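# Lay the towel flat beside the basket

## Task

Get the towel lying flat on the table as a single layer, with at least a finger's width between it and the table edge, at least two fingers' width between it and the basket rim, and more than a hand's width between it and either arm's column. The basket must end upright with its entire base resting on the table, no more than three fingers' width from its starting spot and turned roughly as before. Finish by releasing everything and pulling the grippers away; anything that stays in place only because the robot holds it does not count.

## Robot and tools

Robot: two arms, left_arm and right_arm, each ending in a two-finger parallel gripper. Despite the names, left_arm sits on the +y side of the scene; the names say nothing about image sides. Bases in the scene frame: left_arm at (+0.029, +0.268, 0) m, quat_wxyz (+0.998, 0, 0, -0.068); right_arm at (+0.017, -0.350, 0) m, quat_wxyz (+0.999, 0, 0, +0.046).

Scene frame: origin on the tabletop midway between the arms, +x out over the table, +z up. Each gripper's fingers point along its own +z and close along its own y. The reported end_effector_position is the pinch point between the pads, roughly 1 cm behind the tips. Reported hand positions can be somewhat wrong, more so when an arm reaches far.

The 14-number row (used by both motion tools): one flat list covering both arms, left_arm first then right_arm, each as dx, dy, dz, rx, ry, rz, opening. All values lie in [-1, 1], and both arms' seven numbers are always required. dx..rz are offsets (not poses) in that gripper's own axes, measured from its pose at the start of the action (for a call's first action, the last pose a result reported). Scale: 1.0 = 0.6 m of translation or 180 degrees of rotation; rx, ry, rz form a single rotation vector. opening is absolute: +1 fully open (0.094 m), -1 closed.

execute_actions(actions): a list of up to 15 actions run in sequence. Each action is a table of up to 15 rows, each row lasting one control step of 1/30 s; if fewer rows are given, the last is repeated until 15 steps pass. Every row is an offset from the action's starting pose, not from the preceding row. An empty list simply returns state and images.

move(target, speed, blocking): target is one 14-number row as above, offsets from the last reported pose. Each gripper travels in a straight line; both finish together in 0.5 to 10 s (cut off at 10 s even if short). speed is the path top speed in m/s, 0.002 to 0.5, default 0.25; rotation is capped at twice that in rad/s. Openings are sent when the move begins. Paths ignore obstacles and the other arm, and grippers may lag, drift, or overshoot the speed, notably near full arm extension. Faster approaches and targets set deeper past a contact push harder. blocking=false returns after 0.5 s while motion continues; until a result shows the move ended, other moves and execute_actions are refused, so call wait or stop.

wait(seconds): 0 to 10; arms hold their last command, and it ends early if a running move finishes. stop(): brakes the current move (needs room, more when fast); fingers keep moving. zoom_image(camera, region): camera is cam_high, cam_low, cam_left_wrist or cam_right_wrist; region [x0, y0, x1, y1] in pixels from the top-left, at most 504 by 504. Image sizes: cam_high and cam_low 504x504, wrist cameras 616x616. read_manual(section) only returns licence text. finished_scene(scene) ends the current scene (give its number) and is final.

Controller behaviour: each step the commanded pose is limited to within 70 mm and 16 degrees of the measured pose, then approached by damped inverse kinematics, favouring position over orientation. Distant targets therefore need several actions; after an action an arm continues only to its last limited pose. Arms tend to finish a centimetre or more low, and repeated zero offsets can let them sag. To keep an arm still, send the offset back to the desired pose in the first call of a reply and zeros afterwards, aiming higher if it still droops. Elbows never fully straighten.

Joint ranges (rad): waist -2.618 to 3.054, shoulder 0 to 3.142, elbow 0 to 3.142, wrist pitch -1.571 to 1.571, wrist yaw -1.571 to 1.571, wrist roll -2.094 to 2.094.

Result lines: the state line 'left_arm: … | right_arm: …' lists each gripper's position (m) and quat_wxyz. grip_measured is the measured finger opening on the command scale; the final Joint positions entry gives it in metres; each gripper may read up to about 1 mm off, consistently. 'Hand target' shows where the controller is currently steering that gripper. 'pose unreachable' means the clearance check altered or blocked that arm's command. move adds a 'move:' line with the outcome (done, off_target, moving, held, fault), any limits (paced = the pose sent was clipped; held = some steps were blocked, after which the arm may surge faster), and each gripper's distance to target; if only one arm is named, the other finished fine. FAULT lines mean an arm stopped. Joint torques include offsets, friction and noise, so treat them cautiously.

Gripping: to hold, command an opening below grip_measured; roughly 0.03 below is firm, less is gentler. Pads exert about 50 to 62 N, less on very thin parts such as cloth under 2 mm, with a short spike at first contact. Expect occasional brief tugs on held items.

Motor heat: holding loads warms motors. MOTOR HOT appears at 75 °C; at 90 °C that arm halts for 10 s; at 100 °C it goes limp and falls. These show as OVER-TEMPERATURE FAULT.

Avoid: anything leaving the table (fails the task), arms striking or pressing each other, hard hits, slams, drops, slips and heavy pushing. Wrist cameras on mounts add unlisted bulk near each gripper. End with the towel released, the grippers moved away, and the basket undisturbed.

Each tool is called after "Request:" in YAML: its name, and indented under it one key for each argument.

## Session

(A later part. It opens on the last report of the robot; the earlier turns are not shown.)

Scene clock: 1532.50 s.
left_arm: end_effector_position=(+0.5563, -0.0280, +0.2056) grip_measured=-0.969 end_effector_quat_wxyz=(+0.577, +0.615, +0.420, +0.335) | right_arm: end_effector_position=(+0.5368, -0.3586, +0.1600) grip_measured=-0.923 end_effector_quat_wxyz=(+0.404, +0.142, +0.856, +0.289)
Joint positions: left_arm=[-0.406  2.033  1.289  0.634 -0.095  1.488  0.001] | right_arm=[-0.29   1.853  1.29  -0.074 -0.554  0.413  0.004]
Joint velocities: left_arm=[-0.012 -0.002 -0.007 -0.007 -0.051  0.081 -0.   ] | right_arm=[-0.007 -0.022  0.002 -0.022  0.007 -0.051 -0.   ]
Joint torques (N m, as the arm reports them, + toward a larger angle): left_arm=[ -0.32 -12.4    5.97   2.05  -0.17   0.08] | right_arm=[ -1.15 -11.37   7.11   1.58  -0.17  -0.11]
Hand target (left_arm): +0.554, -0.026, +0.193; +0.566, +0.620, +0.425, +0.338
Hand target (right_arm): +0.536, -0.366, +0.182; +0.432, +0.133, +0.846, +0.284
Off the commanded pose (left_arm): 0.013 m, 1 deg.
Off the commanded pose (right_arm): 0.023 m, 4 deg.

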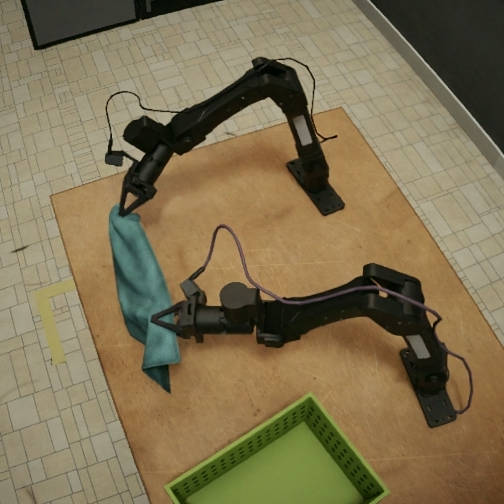

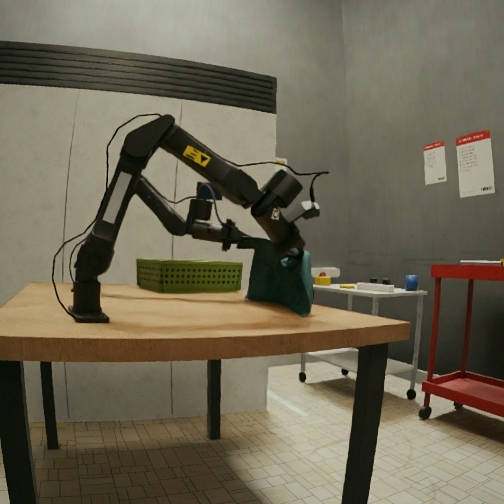

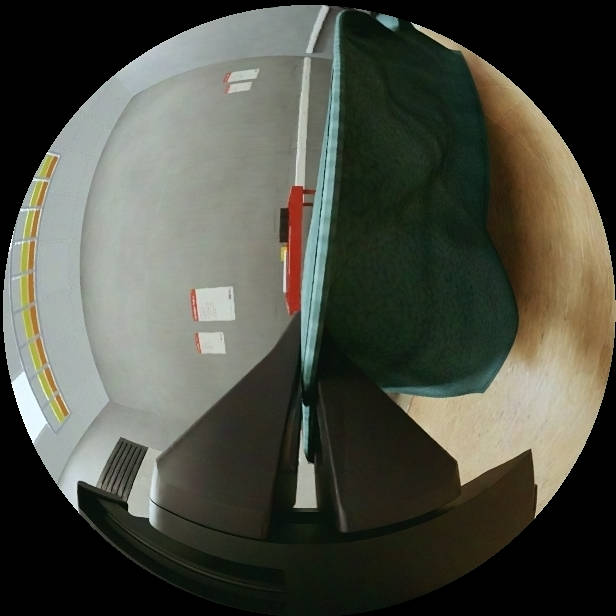

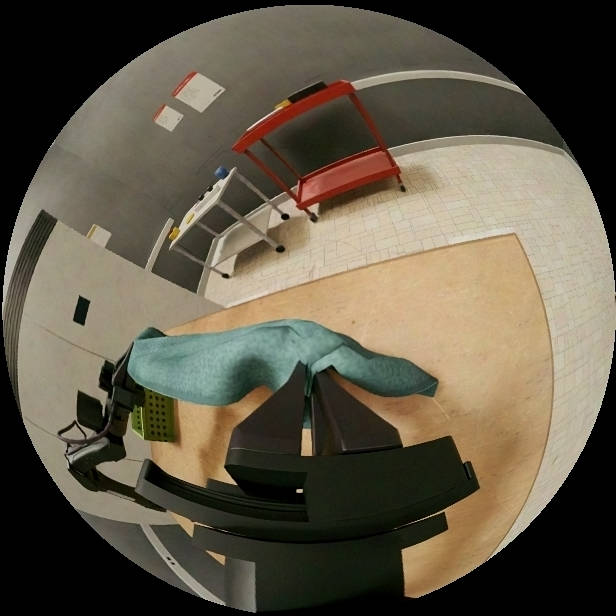

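Request:
move:
  target: [-0.041,-0.0895,-0.098,0,0,0,-1,0.053,-0.005,-0.086,0,0,0,-1]
  speed: 0.05

Request:
zoom_image:
  camera: "cam_low"
  region: [150, 150, 390, 340]

Scene clock: 1539.17 s.
left_arm: end_effector_position=(+0.4903, -0.0299, +0.1588) grip_measured=-0.969 end_effector_quat_wxyz=(+0.577, +0.622, +0.413, +0.332) | right_arm: end_effector_position=(+0.4794, -0.3602, +0.1506) grip_measured=-0.923 end_effector_quat_wxyz=(+0.387, +0.147, +0.862, +0.292)
Joint positions: left_arm=[-0.494  1.969  0.964  0.89  -0.166  1.488  0.001] | right_arm=[-0.331  1.678  1.068 -0.083 -0.591  0.383  0.004]
Joint velocities: left_arm=[ 0.002 -0.017 -0.012  0.022  0.007 -0.022 -0.   ] | right_arm=[ 0.012  0.002  0.017  0.051 -0.051  0.095  0.   ]
Joint torques (N m, as the arm reports them, + toward a larger angle): left_arm=[ -0.22 -13.07   4.89   1.95  -0.2   -0.13] | right_arm=[-1.15 -9.51  6.85  1.39 -0.24 -0.1 ]
Hand target (left_arm): +0.486, -0.026, +0.161; +0.577, +0.615, +0.419, +0.335
Hand target (right_arm): +0.477, -0.366, +0.165; +0.404, +0.142, +0.857, +0.288
Off the commanded pose (left_arm): 0.006 m, 1 deg.
Off the commanded pose (right_arm): 0.015 m, 2 deg.
move: off_target (right_arm)

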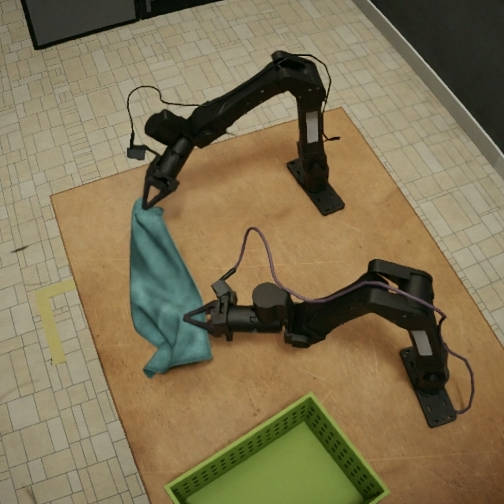

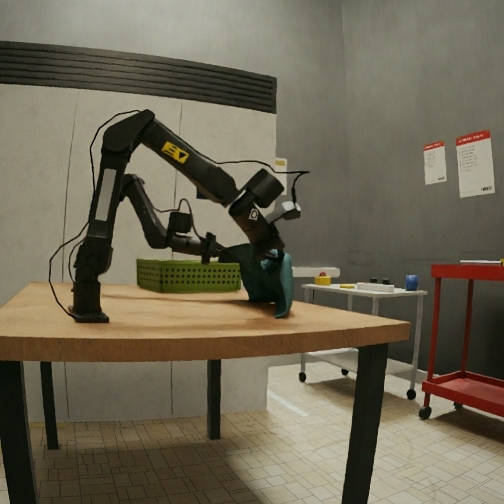

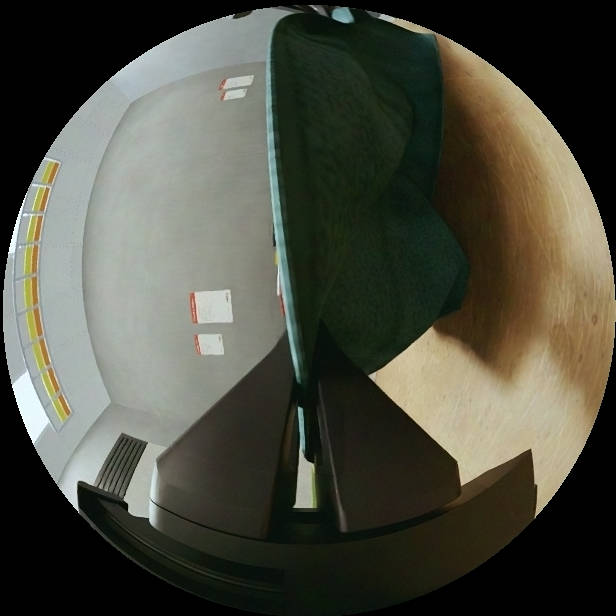

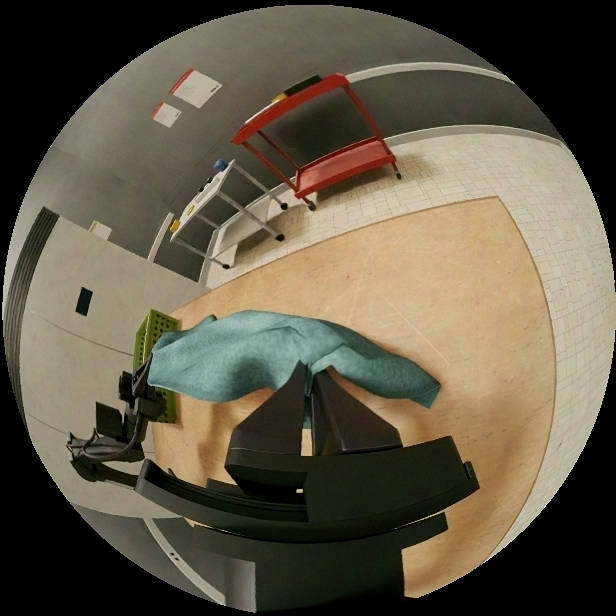

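Region (150, 150, 390, 340) of cam_low's 504x504 image, scaled by 2.100, with more detail than that image has; it fills the top 399 rows of this view, and the rest is white.

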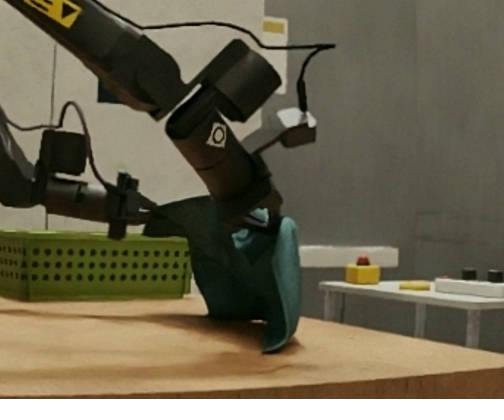

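Request:
move:
  target: [-0.043,-0.065,-0.099,0,0,0,-1,0.058,0.006,-0.103,0,0,0,-1]
  speed: 0.05

Request:
zoom_image:
  camera: "cam_low"
  region: [120, 150, 360, 340]

Scene clock: 1544.77 s.
left_arm: end_effector_position=(+0.4254, -0.0316, +0.1283) grip_measured=-0.969 end_effector_quat_wxyz=(+0.578, +0.626, +0.404, +0.332) | right_arm: end_effector_position=(+0.4127, -0.3607, +0.1541) grip_measured=-0.923 end_effector_quat_wxyz=(+0.370, +0.153, +0.868, +0.295)
Joint positions: left_arm=[-0.609  1.933  0.715  1.102 -0.265  1.488  0.001] | right_arm=[-0.392  1.446  0.885 -0.2   -0.64   0.33   0.004]
Joint velocities: left_arm=[-0.002 -0.007  0.002 -0.066  0.051 -0.051 -0.001] | right_arm=[ 0.017  0.007  0.017  0.007 -0.007  0.007  0.001]
Joint torques (N m, as the arm reports them, + toward a larger angle): left_arm=[ -0.37 -11.5    3.62   1.93  -0.24  -0.13] | right_arm=[-1.09 -7.41  6.94  1.3  -0.24 -0.13]
Hand target (left_arm): +0.421, -0.027, +0.128; +0.577, +0.622, +0.413, +0.332
Hand target (right_arm): +0.410, -0.365, +0.165; +0.386, +0.147, +0.863, +0.291
Off the commanded pose (left_arm): 0.006 m, 1 deg.
Off the commanded pose (right_arm): 0.012 m, 2 deg.
move: off_target (right_arm)

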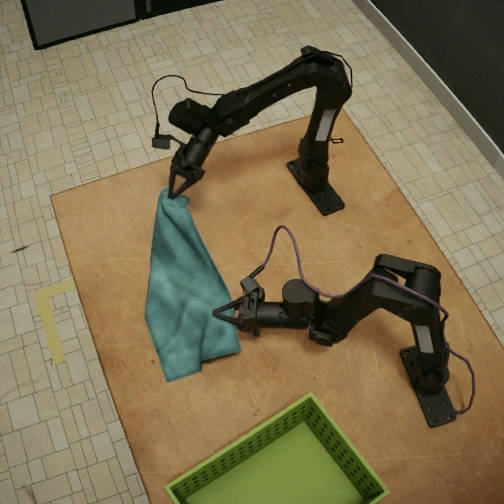

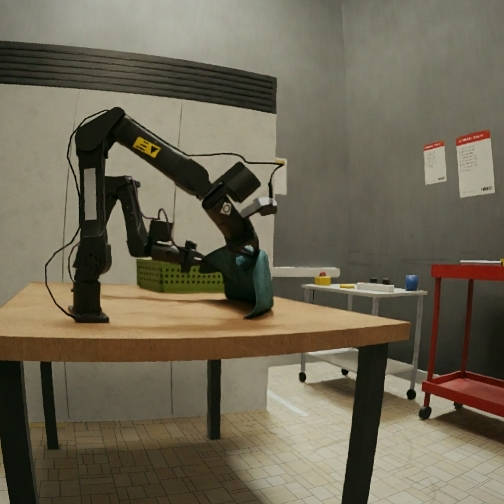

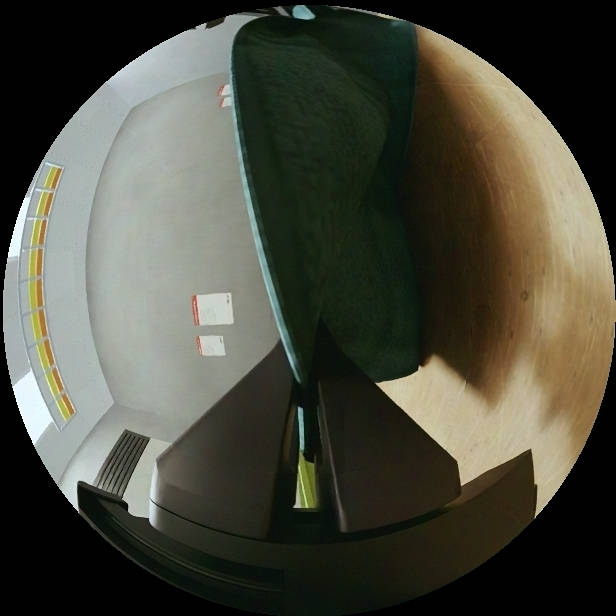

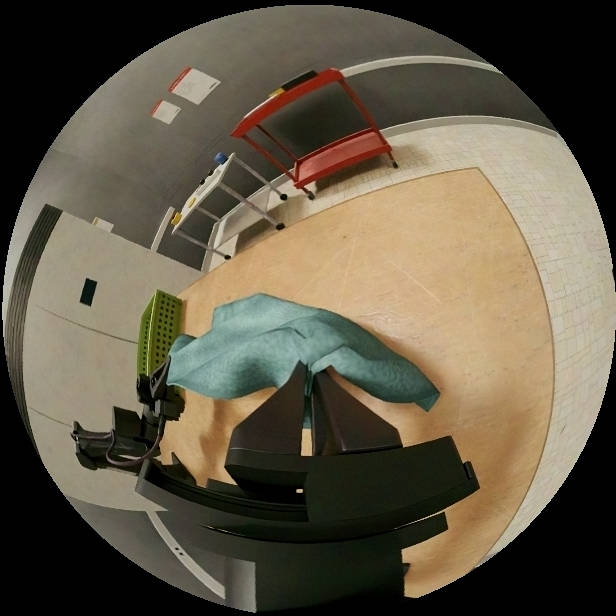

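Region (120, 150, 360, 340) of cam_low's 504x504 image, scaled by 2.100, with more detail than that image has; it fills the top 399 rows of this view, and the rest is white.

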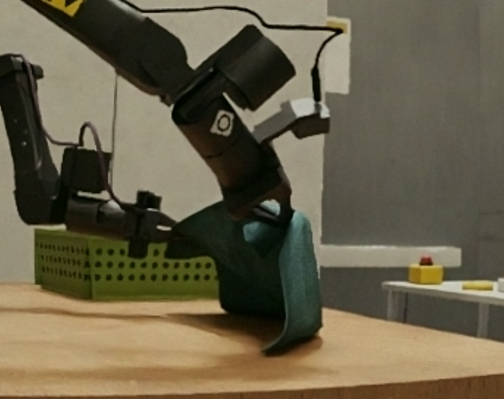

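Request:
move:
  target: [0.004,0,-0.008,0,0,0,-1,-0.046,0.065,-0.0925,0,0,0,-1]
  speed: 0.05

Request:
zoom_image:
  camera: "cam_low"
  region: [120, 150, 360, 340]

Scene clock: 1552.50 s.
left_arm: end_effector_position=(+0.4255, -0.0319, +0.1299) grip_measured=-0.969 end_effector_quat_wxyz=(+0.581, +0.624, +0.404, +0.332) | right_arm: end_effector_position=(+0.3911, -0.3606, +0.1994) grip_measured=-0.923 end_effector_quat_wxyz=(+0.337, +0.166, +0.877, +0.299)
Joint positions: left_arm=[-0.609  1.933  0.715  1.109 -0.265  1.488  0.001] | right_arm=[-0.418  1.367  1.051 -0.533 -0.66   0.304  0.004]
Joint velocities: left_arm=[ 0.012  0.012 -0.012 -0.007  0.007 -0.095 -0.   ] | right_arm=[-0.002 -0.012 -0.012 -0.037  0.066  0.007 -0.   ]
Joint torques (N m, as the arm reports them, + toward a larger angle): left_arm=[  0.3  -11.34   3.79   1.97   0.     0.03] | right_arm=[-0.85 -6.84 10.45  1.26 -0.28 -0.13]
Hand target (left_arm): +0.422, -0.027, +0.129; +0.578, +0.626, +0.405, +0.332
Hand target (right_arm): +0.393, -0.366, +0.224; +0.370, +0.153, +0.868, +0.294
Off the commanded pose (left_arm): 0.006 m, 0 deg.
Off the commanded pose (right_arm): 0.025 m, 4 deg.
move: off_target (right_arm)

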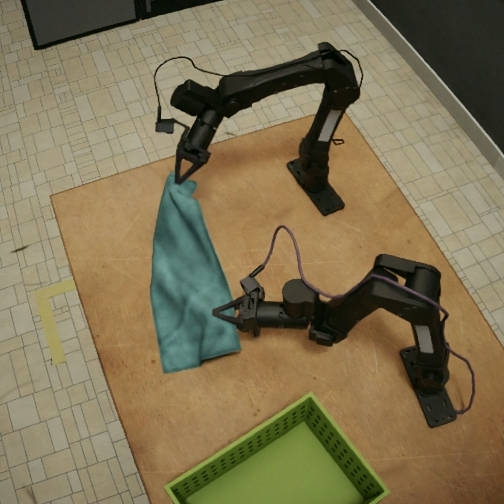

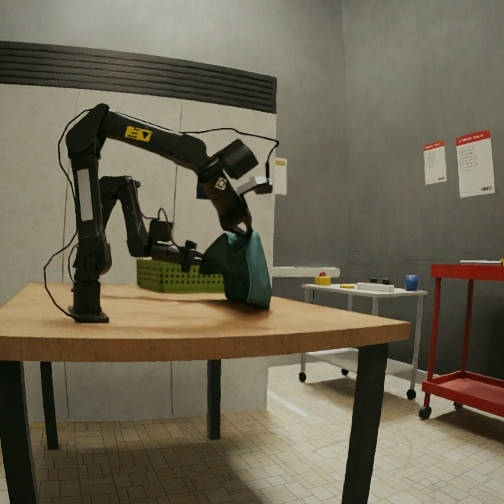

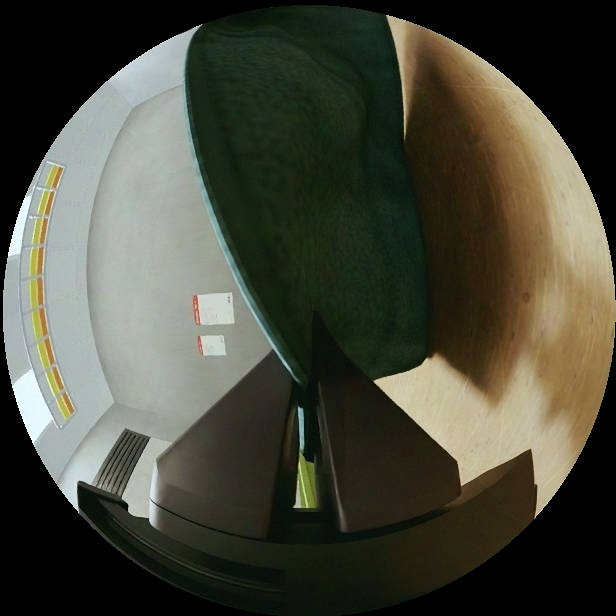

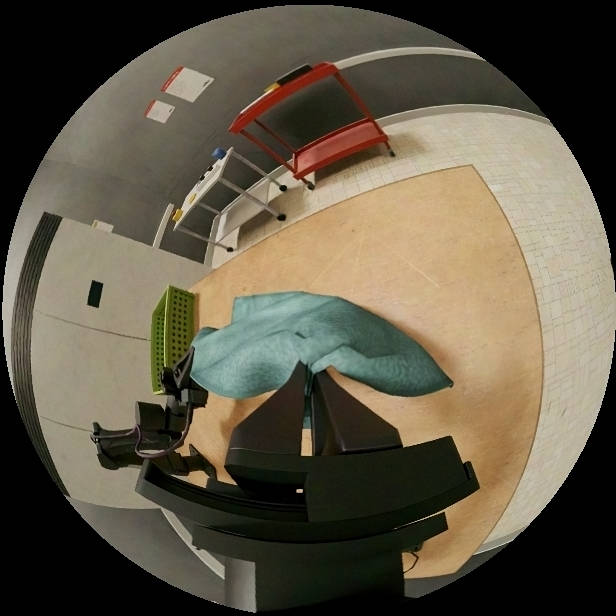

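Region (120, 150, 360, 340) of cam_low's 504x504 image, scaled by 2.100, with more detail than that image has; it fills the top 399 rows of this view, and the rest is white.

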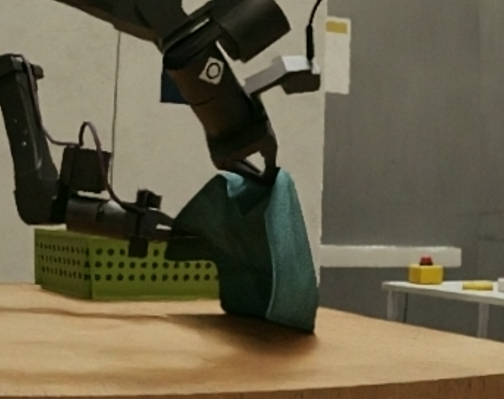

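Request:
move:
  target: [-0.041,-0.071,-0.092,0,0,0,-1,0.0975,-0.0635,-0.023,0,0,0,-1]
  speed: 0.05

Request:
zoom_image:
  camera: "cam_low"
  region: [120, 150, 360, 340]

Scene clock: 1561.00 s.
left_arm: end_effector_position=(+0.3652, -0.0342, +0.1073) grip_measured=-0.969 end_effector_quat_wxyz=(+0.593, +0.618, +0.394, +0.333) | right_arm: end_effector_position=(+0.3339, -0.3628, +0.1427) grip_measured=-0.923 end_effector_quat_wxyz=(+0.310, +0.177, +0.884, +0.302)
Joint positions: left_arm=[-0.752  1.97   0.526  1.363 -0.395  1.484  0.001] | right_arm=[-0.51   1.235  0.773 -0.511 -0.713  0.204  0.004]
Joint velocities: left_arm=[ 0.007  0.002  0.002 -0.066 -0.066 -0.066  0.001] | right_arm=[-0.007  0.002 -0.017 -0.066 -0.022  0.007  0.001]
Joint torques (N m, as the arm reports them, + toward a larger angle): left_arm=[-0.5  -7.95  2.27  1.95 -0.23 -0.17] | right_arm=[-1.04 -5.53  6.91  1.3  -0.39 -0.07]
Hand target (left_arm): +0.361, -0.028, +0.095; +0.581, +0.624, +0.403, +0.332
Hand target (right_arm): +0.336, -0.366, +0.154; +0.337, +0.165, +0.878, +0.298
Off the commanded pose (left_arm): 0.015 m, 2 deg.
Off the commanded pose (right_arm): 0.013 m, 3 deg.
move: off_target (left_arm, right_arm)

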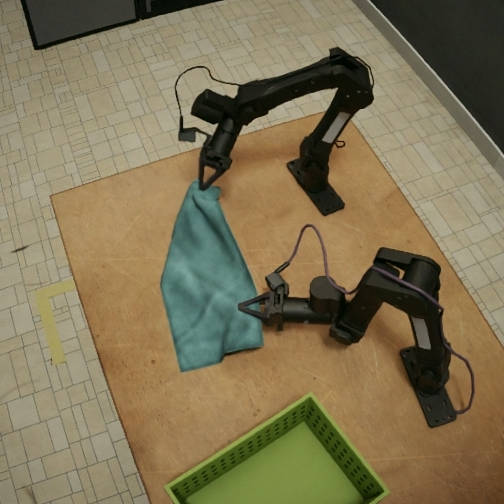

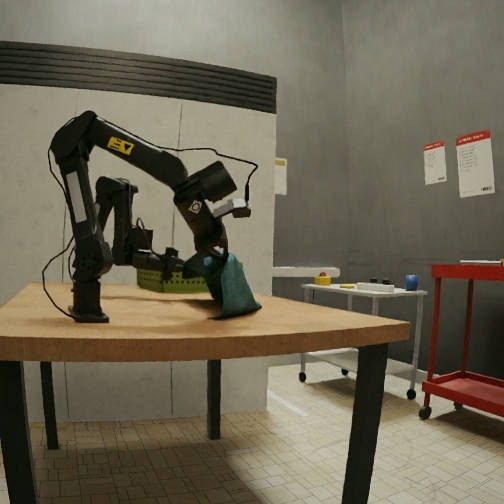

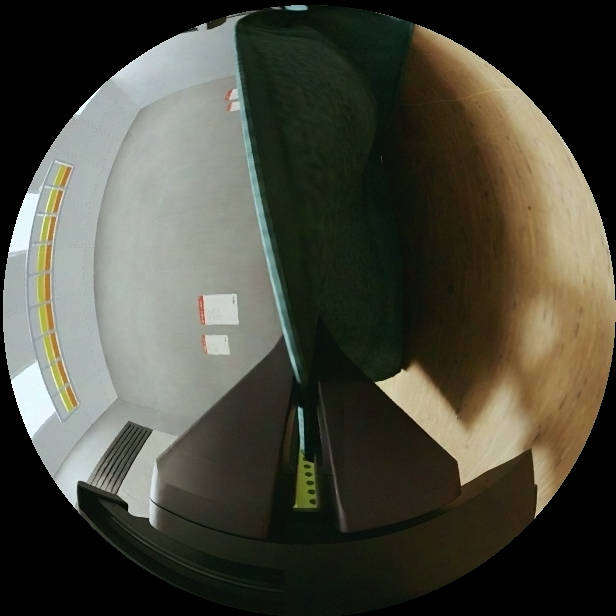

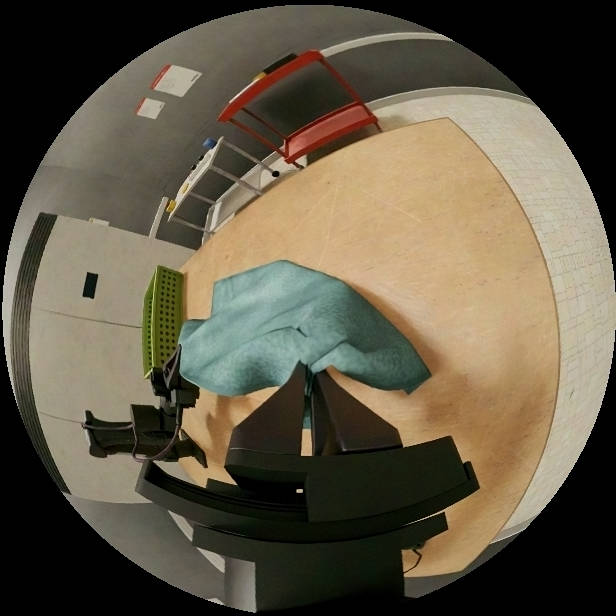

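Region (120, 150, 360, 340) of cam_low's 504x504 image, scaled by 2.100, with more detail than that image has; it fills the top 399 rows of this view, and the rest is white.

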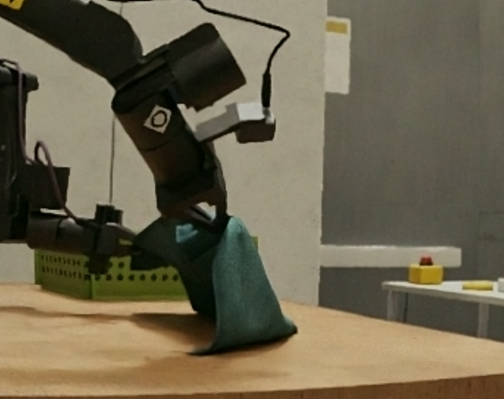

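Request:
zoom_image:
  camera: "cam_high"
  region: [110, 150, 330, 390]

Request:
zoom_image:
  camera: "cam_right_wrist"
  region: [150, 230, 480, 450]

Region (110, 150, 330, 390) of cam_high's 504x504 image, scaled by 2.100, with more detail than that image has; it fills the left 462 columns of this view, and the rest is white.

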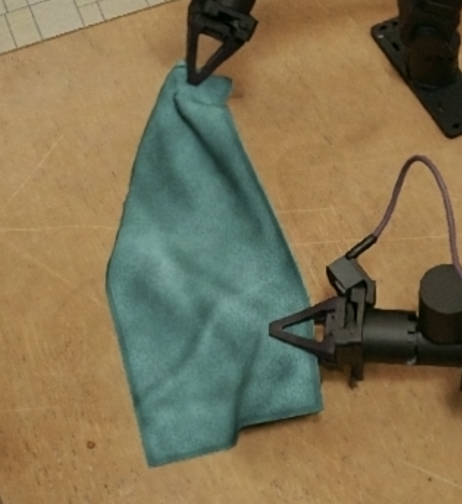

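Region (150, 230, 480, 450) of cam_right_wrist's 616x616 image, scaled by 1.527, with more detail than that image has.

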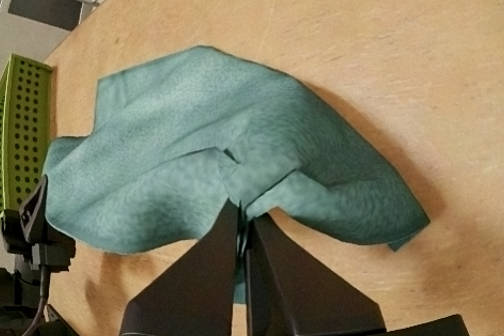

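Request:
move:
  target: [-0.014,-0.071,-0.042,0.098,0.0016,-0.052,-1,0.051,-0.063,0.032,0,0,0,-1]
  speed: 0.04

Request:
zoom_image:
  camera: "cam_low"
  region: [100, 180, 340, 350]

Request:
zoom_image:
  camera: "cam_high"
  region: [110, 150, 330, 390]

Scene clock: 1648.13 s.
left_arm: end_effector_position=(+0.3413, -0.0316, +0.0712) grip_measured=-0.969 end_effector_quat_wxyz=(+0.522, +0.662, +0.486, +0.231) | right_arm: end_effector_position=(+0.3163, -0.3632, +0.0951) grip_measured=-0.923 end_effector_quat_wxyz=(+0.304, +0.176, +0.886, +0.303)
Joint positions: left_arm=[-0.781  1.797  0.526  0.888 -0.369  1.21   0.001] | right_arm=[-0.547  1.251  0.595 -0.361 -0.734  0.154  0.004]
Joint velocities: left_arm=[-0.012 -0.002  0.002 -0.066 -0.022  0.066 -0.001] | right_arm=[-0.032 -0.022 -0.017 -0.007  0.007  0.051  0.   ]
Joint torques (N m, as the arm reports them, + toward a larger angle): left_arm=[-0.48 -9.69  4.42  1.61 -0.02 -0.18] | right_arm=[-1.07 -1.84  6.28  1.21 -0.33 -0.08]
Hand target (left_arm): +0.335, -0.030, +0.067; +0.516, +0.667, +0.489, +0.222
Hand target (right_arm): +0.318, -0.367, +0.093; +0.310, +0.176, +0.884, +0.302
Off the commanded pose (left_arm): 0.007 m, 2 deg.
Off the commanded pose (right_arm): 0.006 m, 1 deg.
move: done

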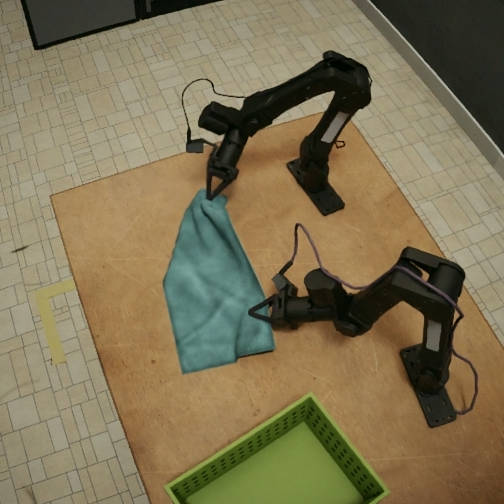

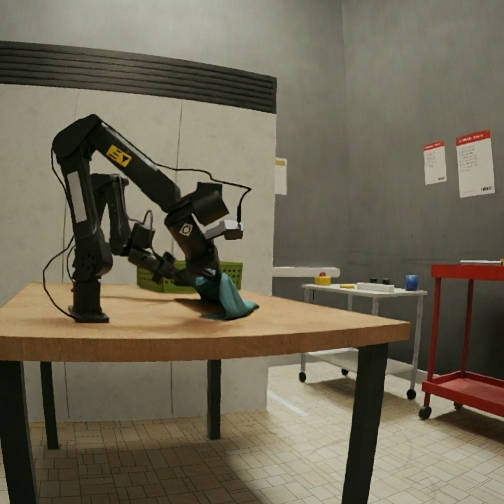

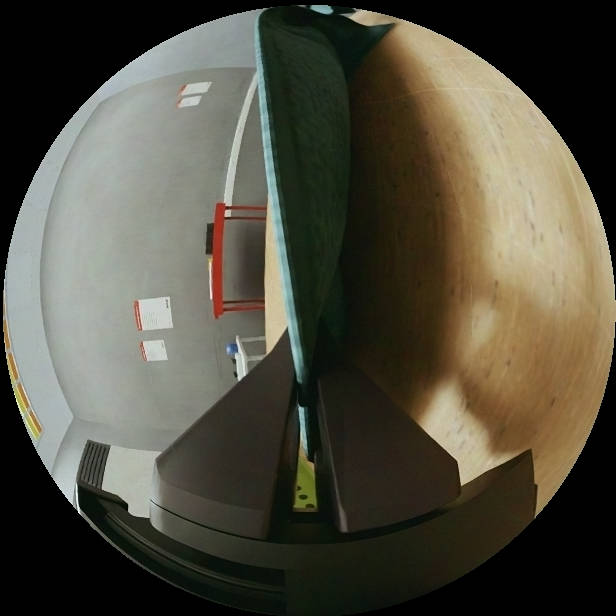

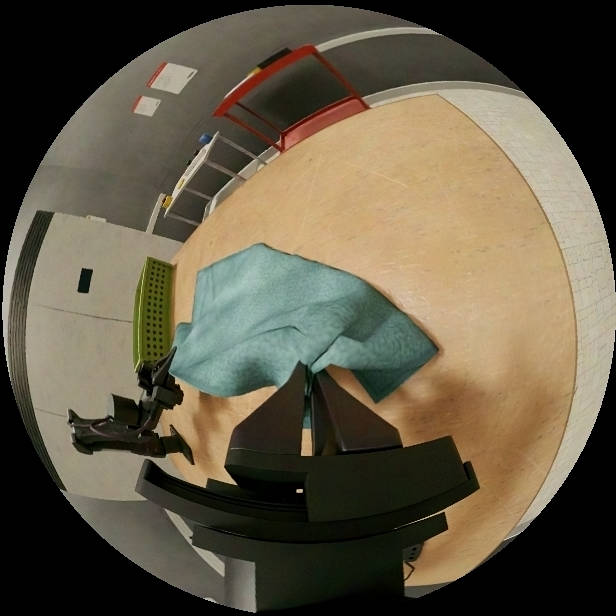

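Region (100, 180, 340, 350) of cam_low's 504x504 image, scaled by 2.100, with more detail than that image has; it fills the top 357 rows of this view, and the rest is white.

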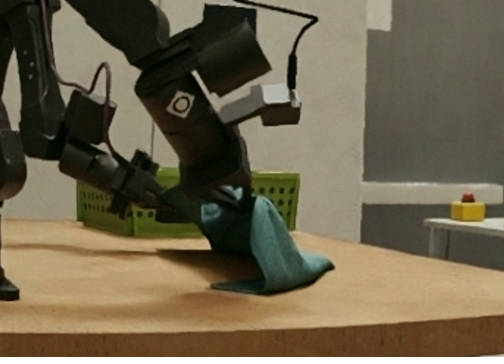

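Region (110, 150, 330, 390) of cam_high's 504x504 image, scaled by 2.100, with more detail than that image has; it fills the left 462 columns of this view, and the rest is white.

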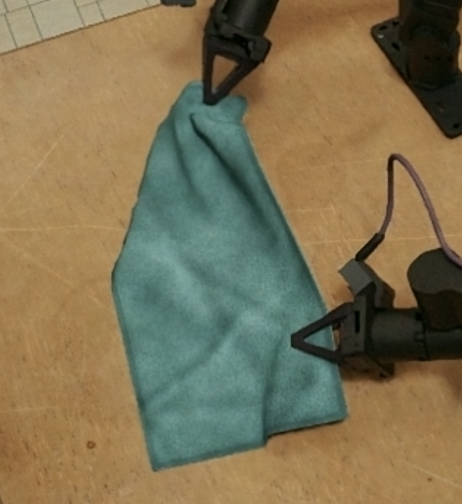

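Request:
move:
  target: [-0.0134,0.061,-0.023,0,0,0,-1,-0.090,0.122,-0.091,0.30,0,0,-1]
  speed: 0.12

Request:
zoom_image:
  camera: "cam_low"
  region: [100, 150, 340, 340]

Request:
zoom_image:
  camera: "cam_high"
  region: [110, 130, 330, 390]

Scene clock: 1671.47 s.
left_arm: end_effector_position=(+0.3378, -0.0290, +0.1022) grip_measured=-0.969 end_effector_quat_wxyz=(+0.520, +0.665, +0.485, +0.228) | right_arm: end_effector_position=(+0.3285, -0.3532, +0.1914) grip_measured=-0.923 end_effector_quat_wxyz=(+0.176, +0.293, +0.934, -0.106)
Joint positions: left_arm=[-0.781  1.642  0.55   0.702 -0.362  1.208  0.001] | right_arm=[ 0.096  1.512  1.435 -1.272  0.353  0.754  0.004]
Joint velocities: left_arm=[ 0.002  0.002  0.012 -0.022 -0.037 -0.037 -0.   ] | right_arm=[-0.007  0.007 -0.007 -0.037 -0.051  0.007 -0.001]
Joint torques (N m, as the arm reports them, + toward a larger angle): left_arm=[ 0.06 -8.95  8.84  1.54 -0.15  0.03] | right_arm=[ 0.41 -4.2   9.67  0.44  0.6   0.12]
Hand target (left_arm): +0.341, -0.031, +0.111; +0.523, +0.662, +0.486, +0.231
Hand target (right_arm): +0.333, -0.359, +0.200; +0.191, +0.296, +0.927, -0.125
Off the commanded pose (left_arm): 0.010 m, 1 deg.
Off the commanded pose (right_arm): 0.010 m, 4 deg.
move: off_target (right_arm)

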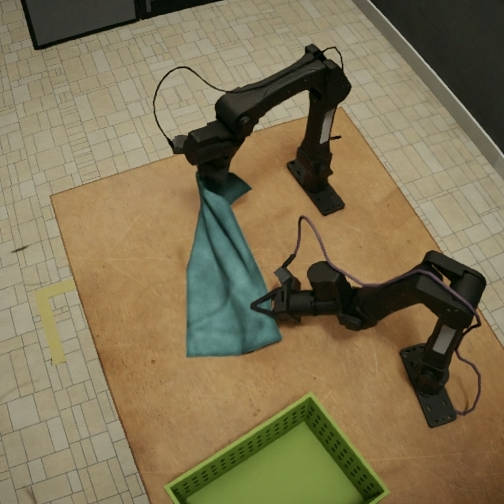

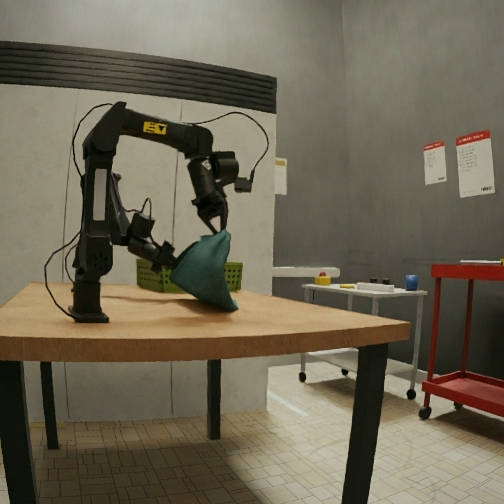

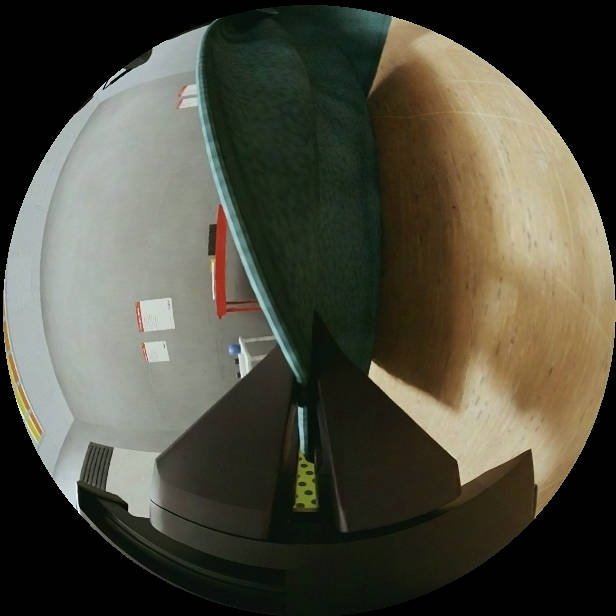

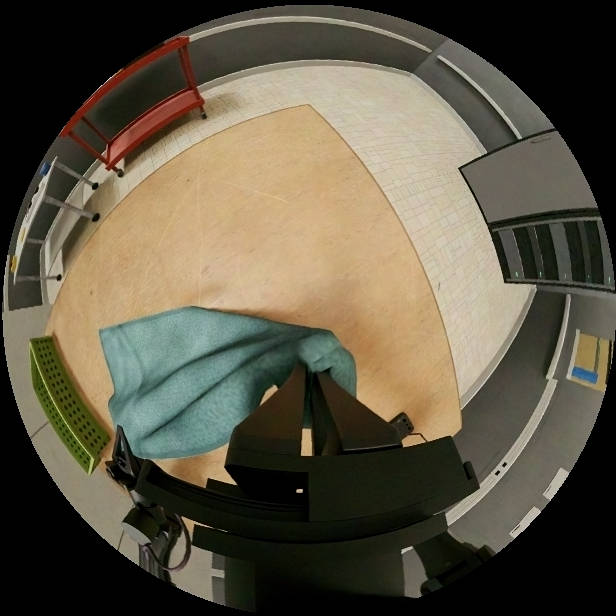

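Region (100, 150, 340, 340) of cam_low's 504x504 image, scaled by 2.100, with more detail than that image has; it fills the top 399 rows of this view, and the rest is white.

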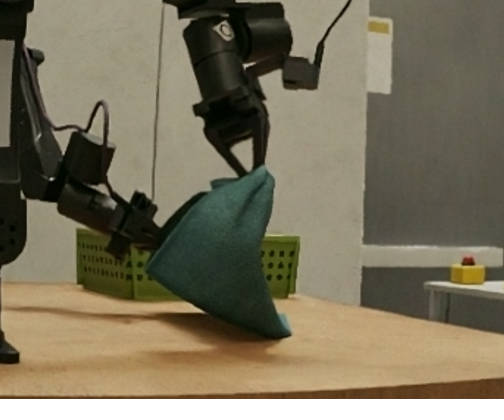

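Region (110, 130, 330, 390) of cam_high's 504x504 image, scaled by 1.938, with more detail than that image has; it fills the left 426 columns of this view, and the rest is white.

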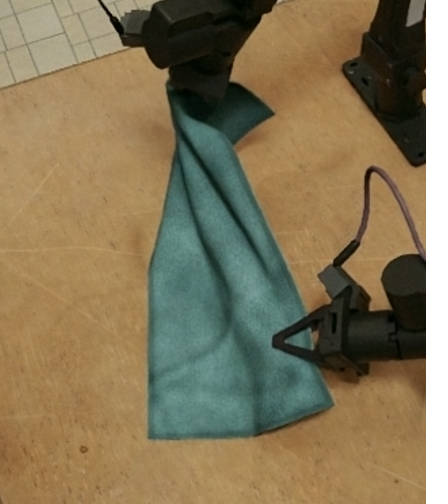

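Request:
move:
  target: [0.0,0.012,-0.006,0,0,0,-1,0.0,0.0,-0.012,0,0,-0.36,-1]
  speed: 0.15

Request:
zoom_image:
  camera: "cam_low"
  region: [100, 150, 340, 340]

Request:
zoom_image:
  camera: "cam_high"
  region: [110, 130, 330, 390]

Scene clock: 1697.27 s.
left_arm: end_effector_position=(+0.3370, -0.0281, +0.1058) grip_measured=-0.969 end_effector_quat_wxyz=(+0.521, +0.665, +0.485, +0.227) | right_arm: end_effector_position=(+0.3234, -0.3515, +0.1894) grip_measured=-0.922 end_effector_quat_wxyz=(+0.084, -0.249, +0.949, -0.175)
Joint positions: left_arm=[-0.781  1.624  0.55   0.686 -0.361  1.208  0.001] | right_arm=[ 0.096  1.512  1.435 -1.293  0.337 -0.36   0.004]
Joint velocities: left_arm=[-0.007 -0.027  0.007  0.037 -0.037 -0.037  0.   ] | right_arm=[ 0.017 -0.017 -0.012 -0.066  0.022 -0.007  0.   ]
Joint torques (N m, as the arm reports them, + toward a larger angle): left_arm=[ 0.34 -8.94  7.12  1.61 -0.03  0.04] | right_arm=[ 0.68 -4.99  9.03  0.45  0.31 -0.04]
Hand target (left_arm): +0.338, -0.027, +0.110; +0.520, +0.665, +0.485, +0.228
Hand target (right_arm): +0.327, -0.351, +0.198; +0.092, -0.253, +0.945, -0.184
Off the commanded pose (left_arm): 0.004 m, 0 deg.
Off the commanded pose (right_arm): 0.009 m, 2 deg.
move: done

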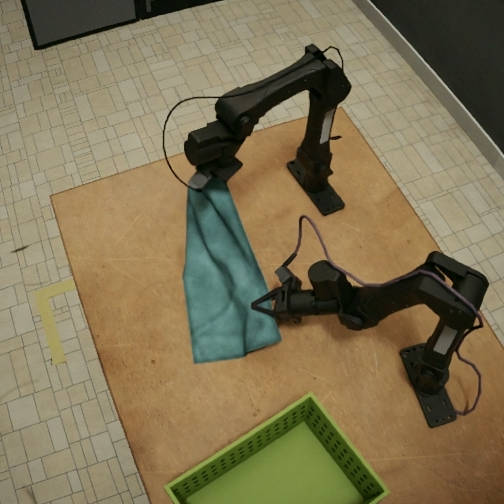

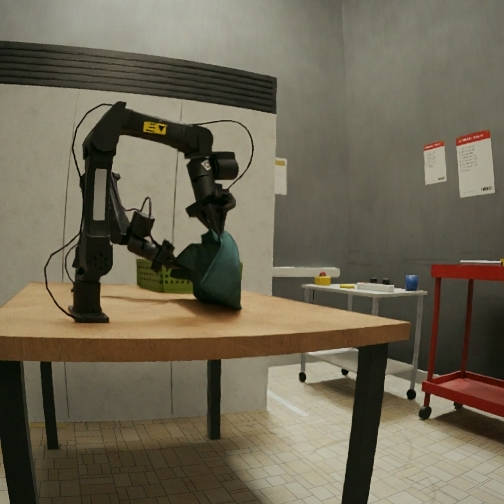

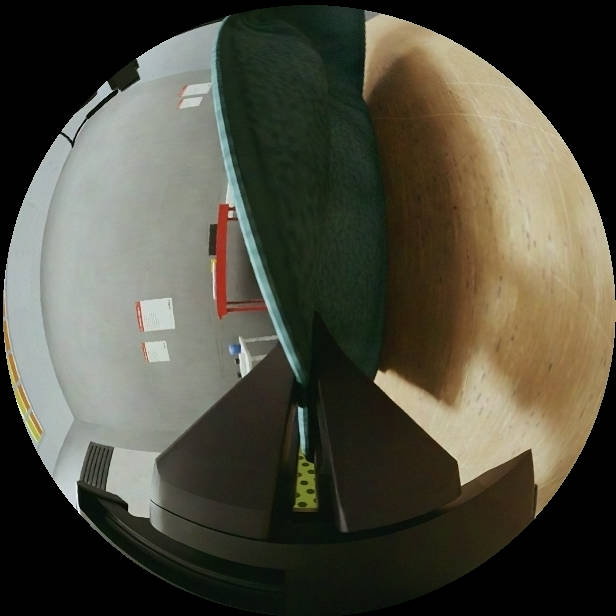

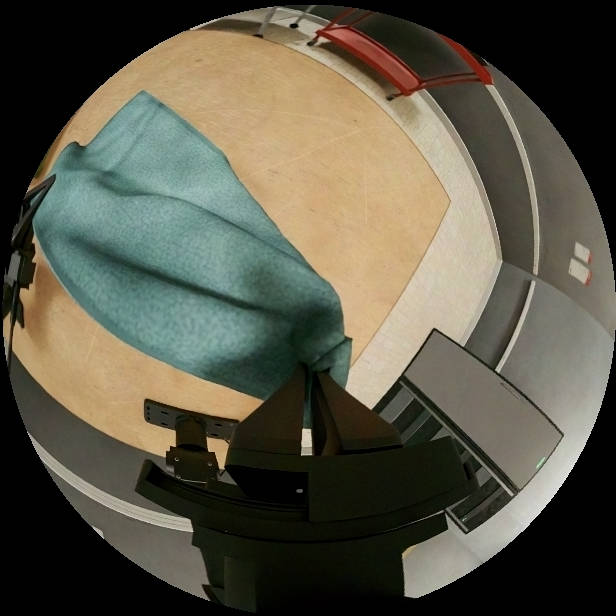

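Region (100, 150, 340, 340) of cam_low's 504x504 image, scaled by 2.100, with more detail than that image has; it fills the top 399 rows of this view, and the rest is white.

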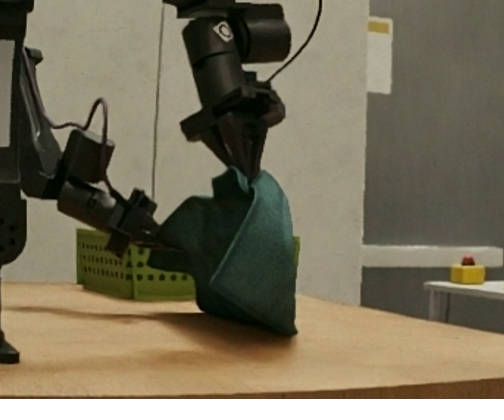

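Region (110, 130, 330, 390) of cam_high's 504x504 image, scaled by 1.938, with more detail than that image has; it fills the left 426 columns of this view, and the rest is white.

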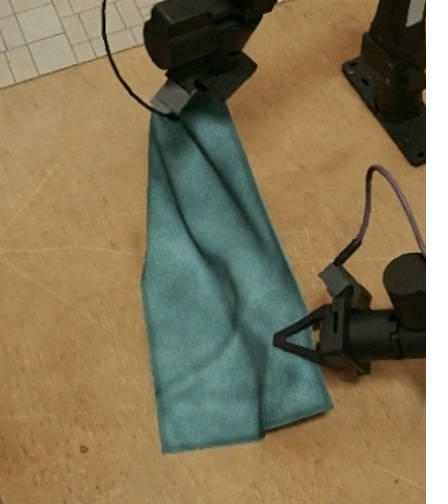

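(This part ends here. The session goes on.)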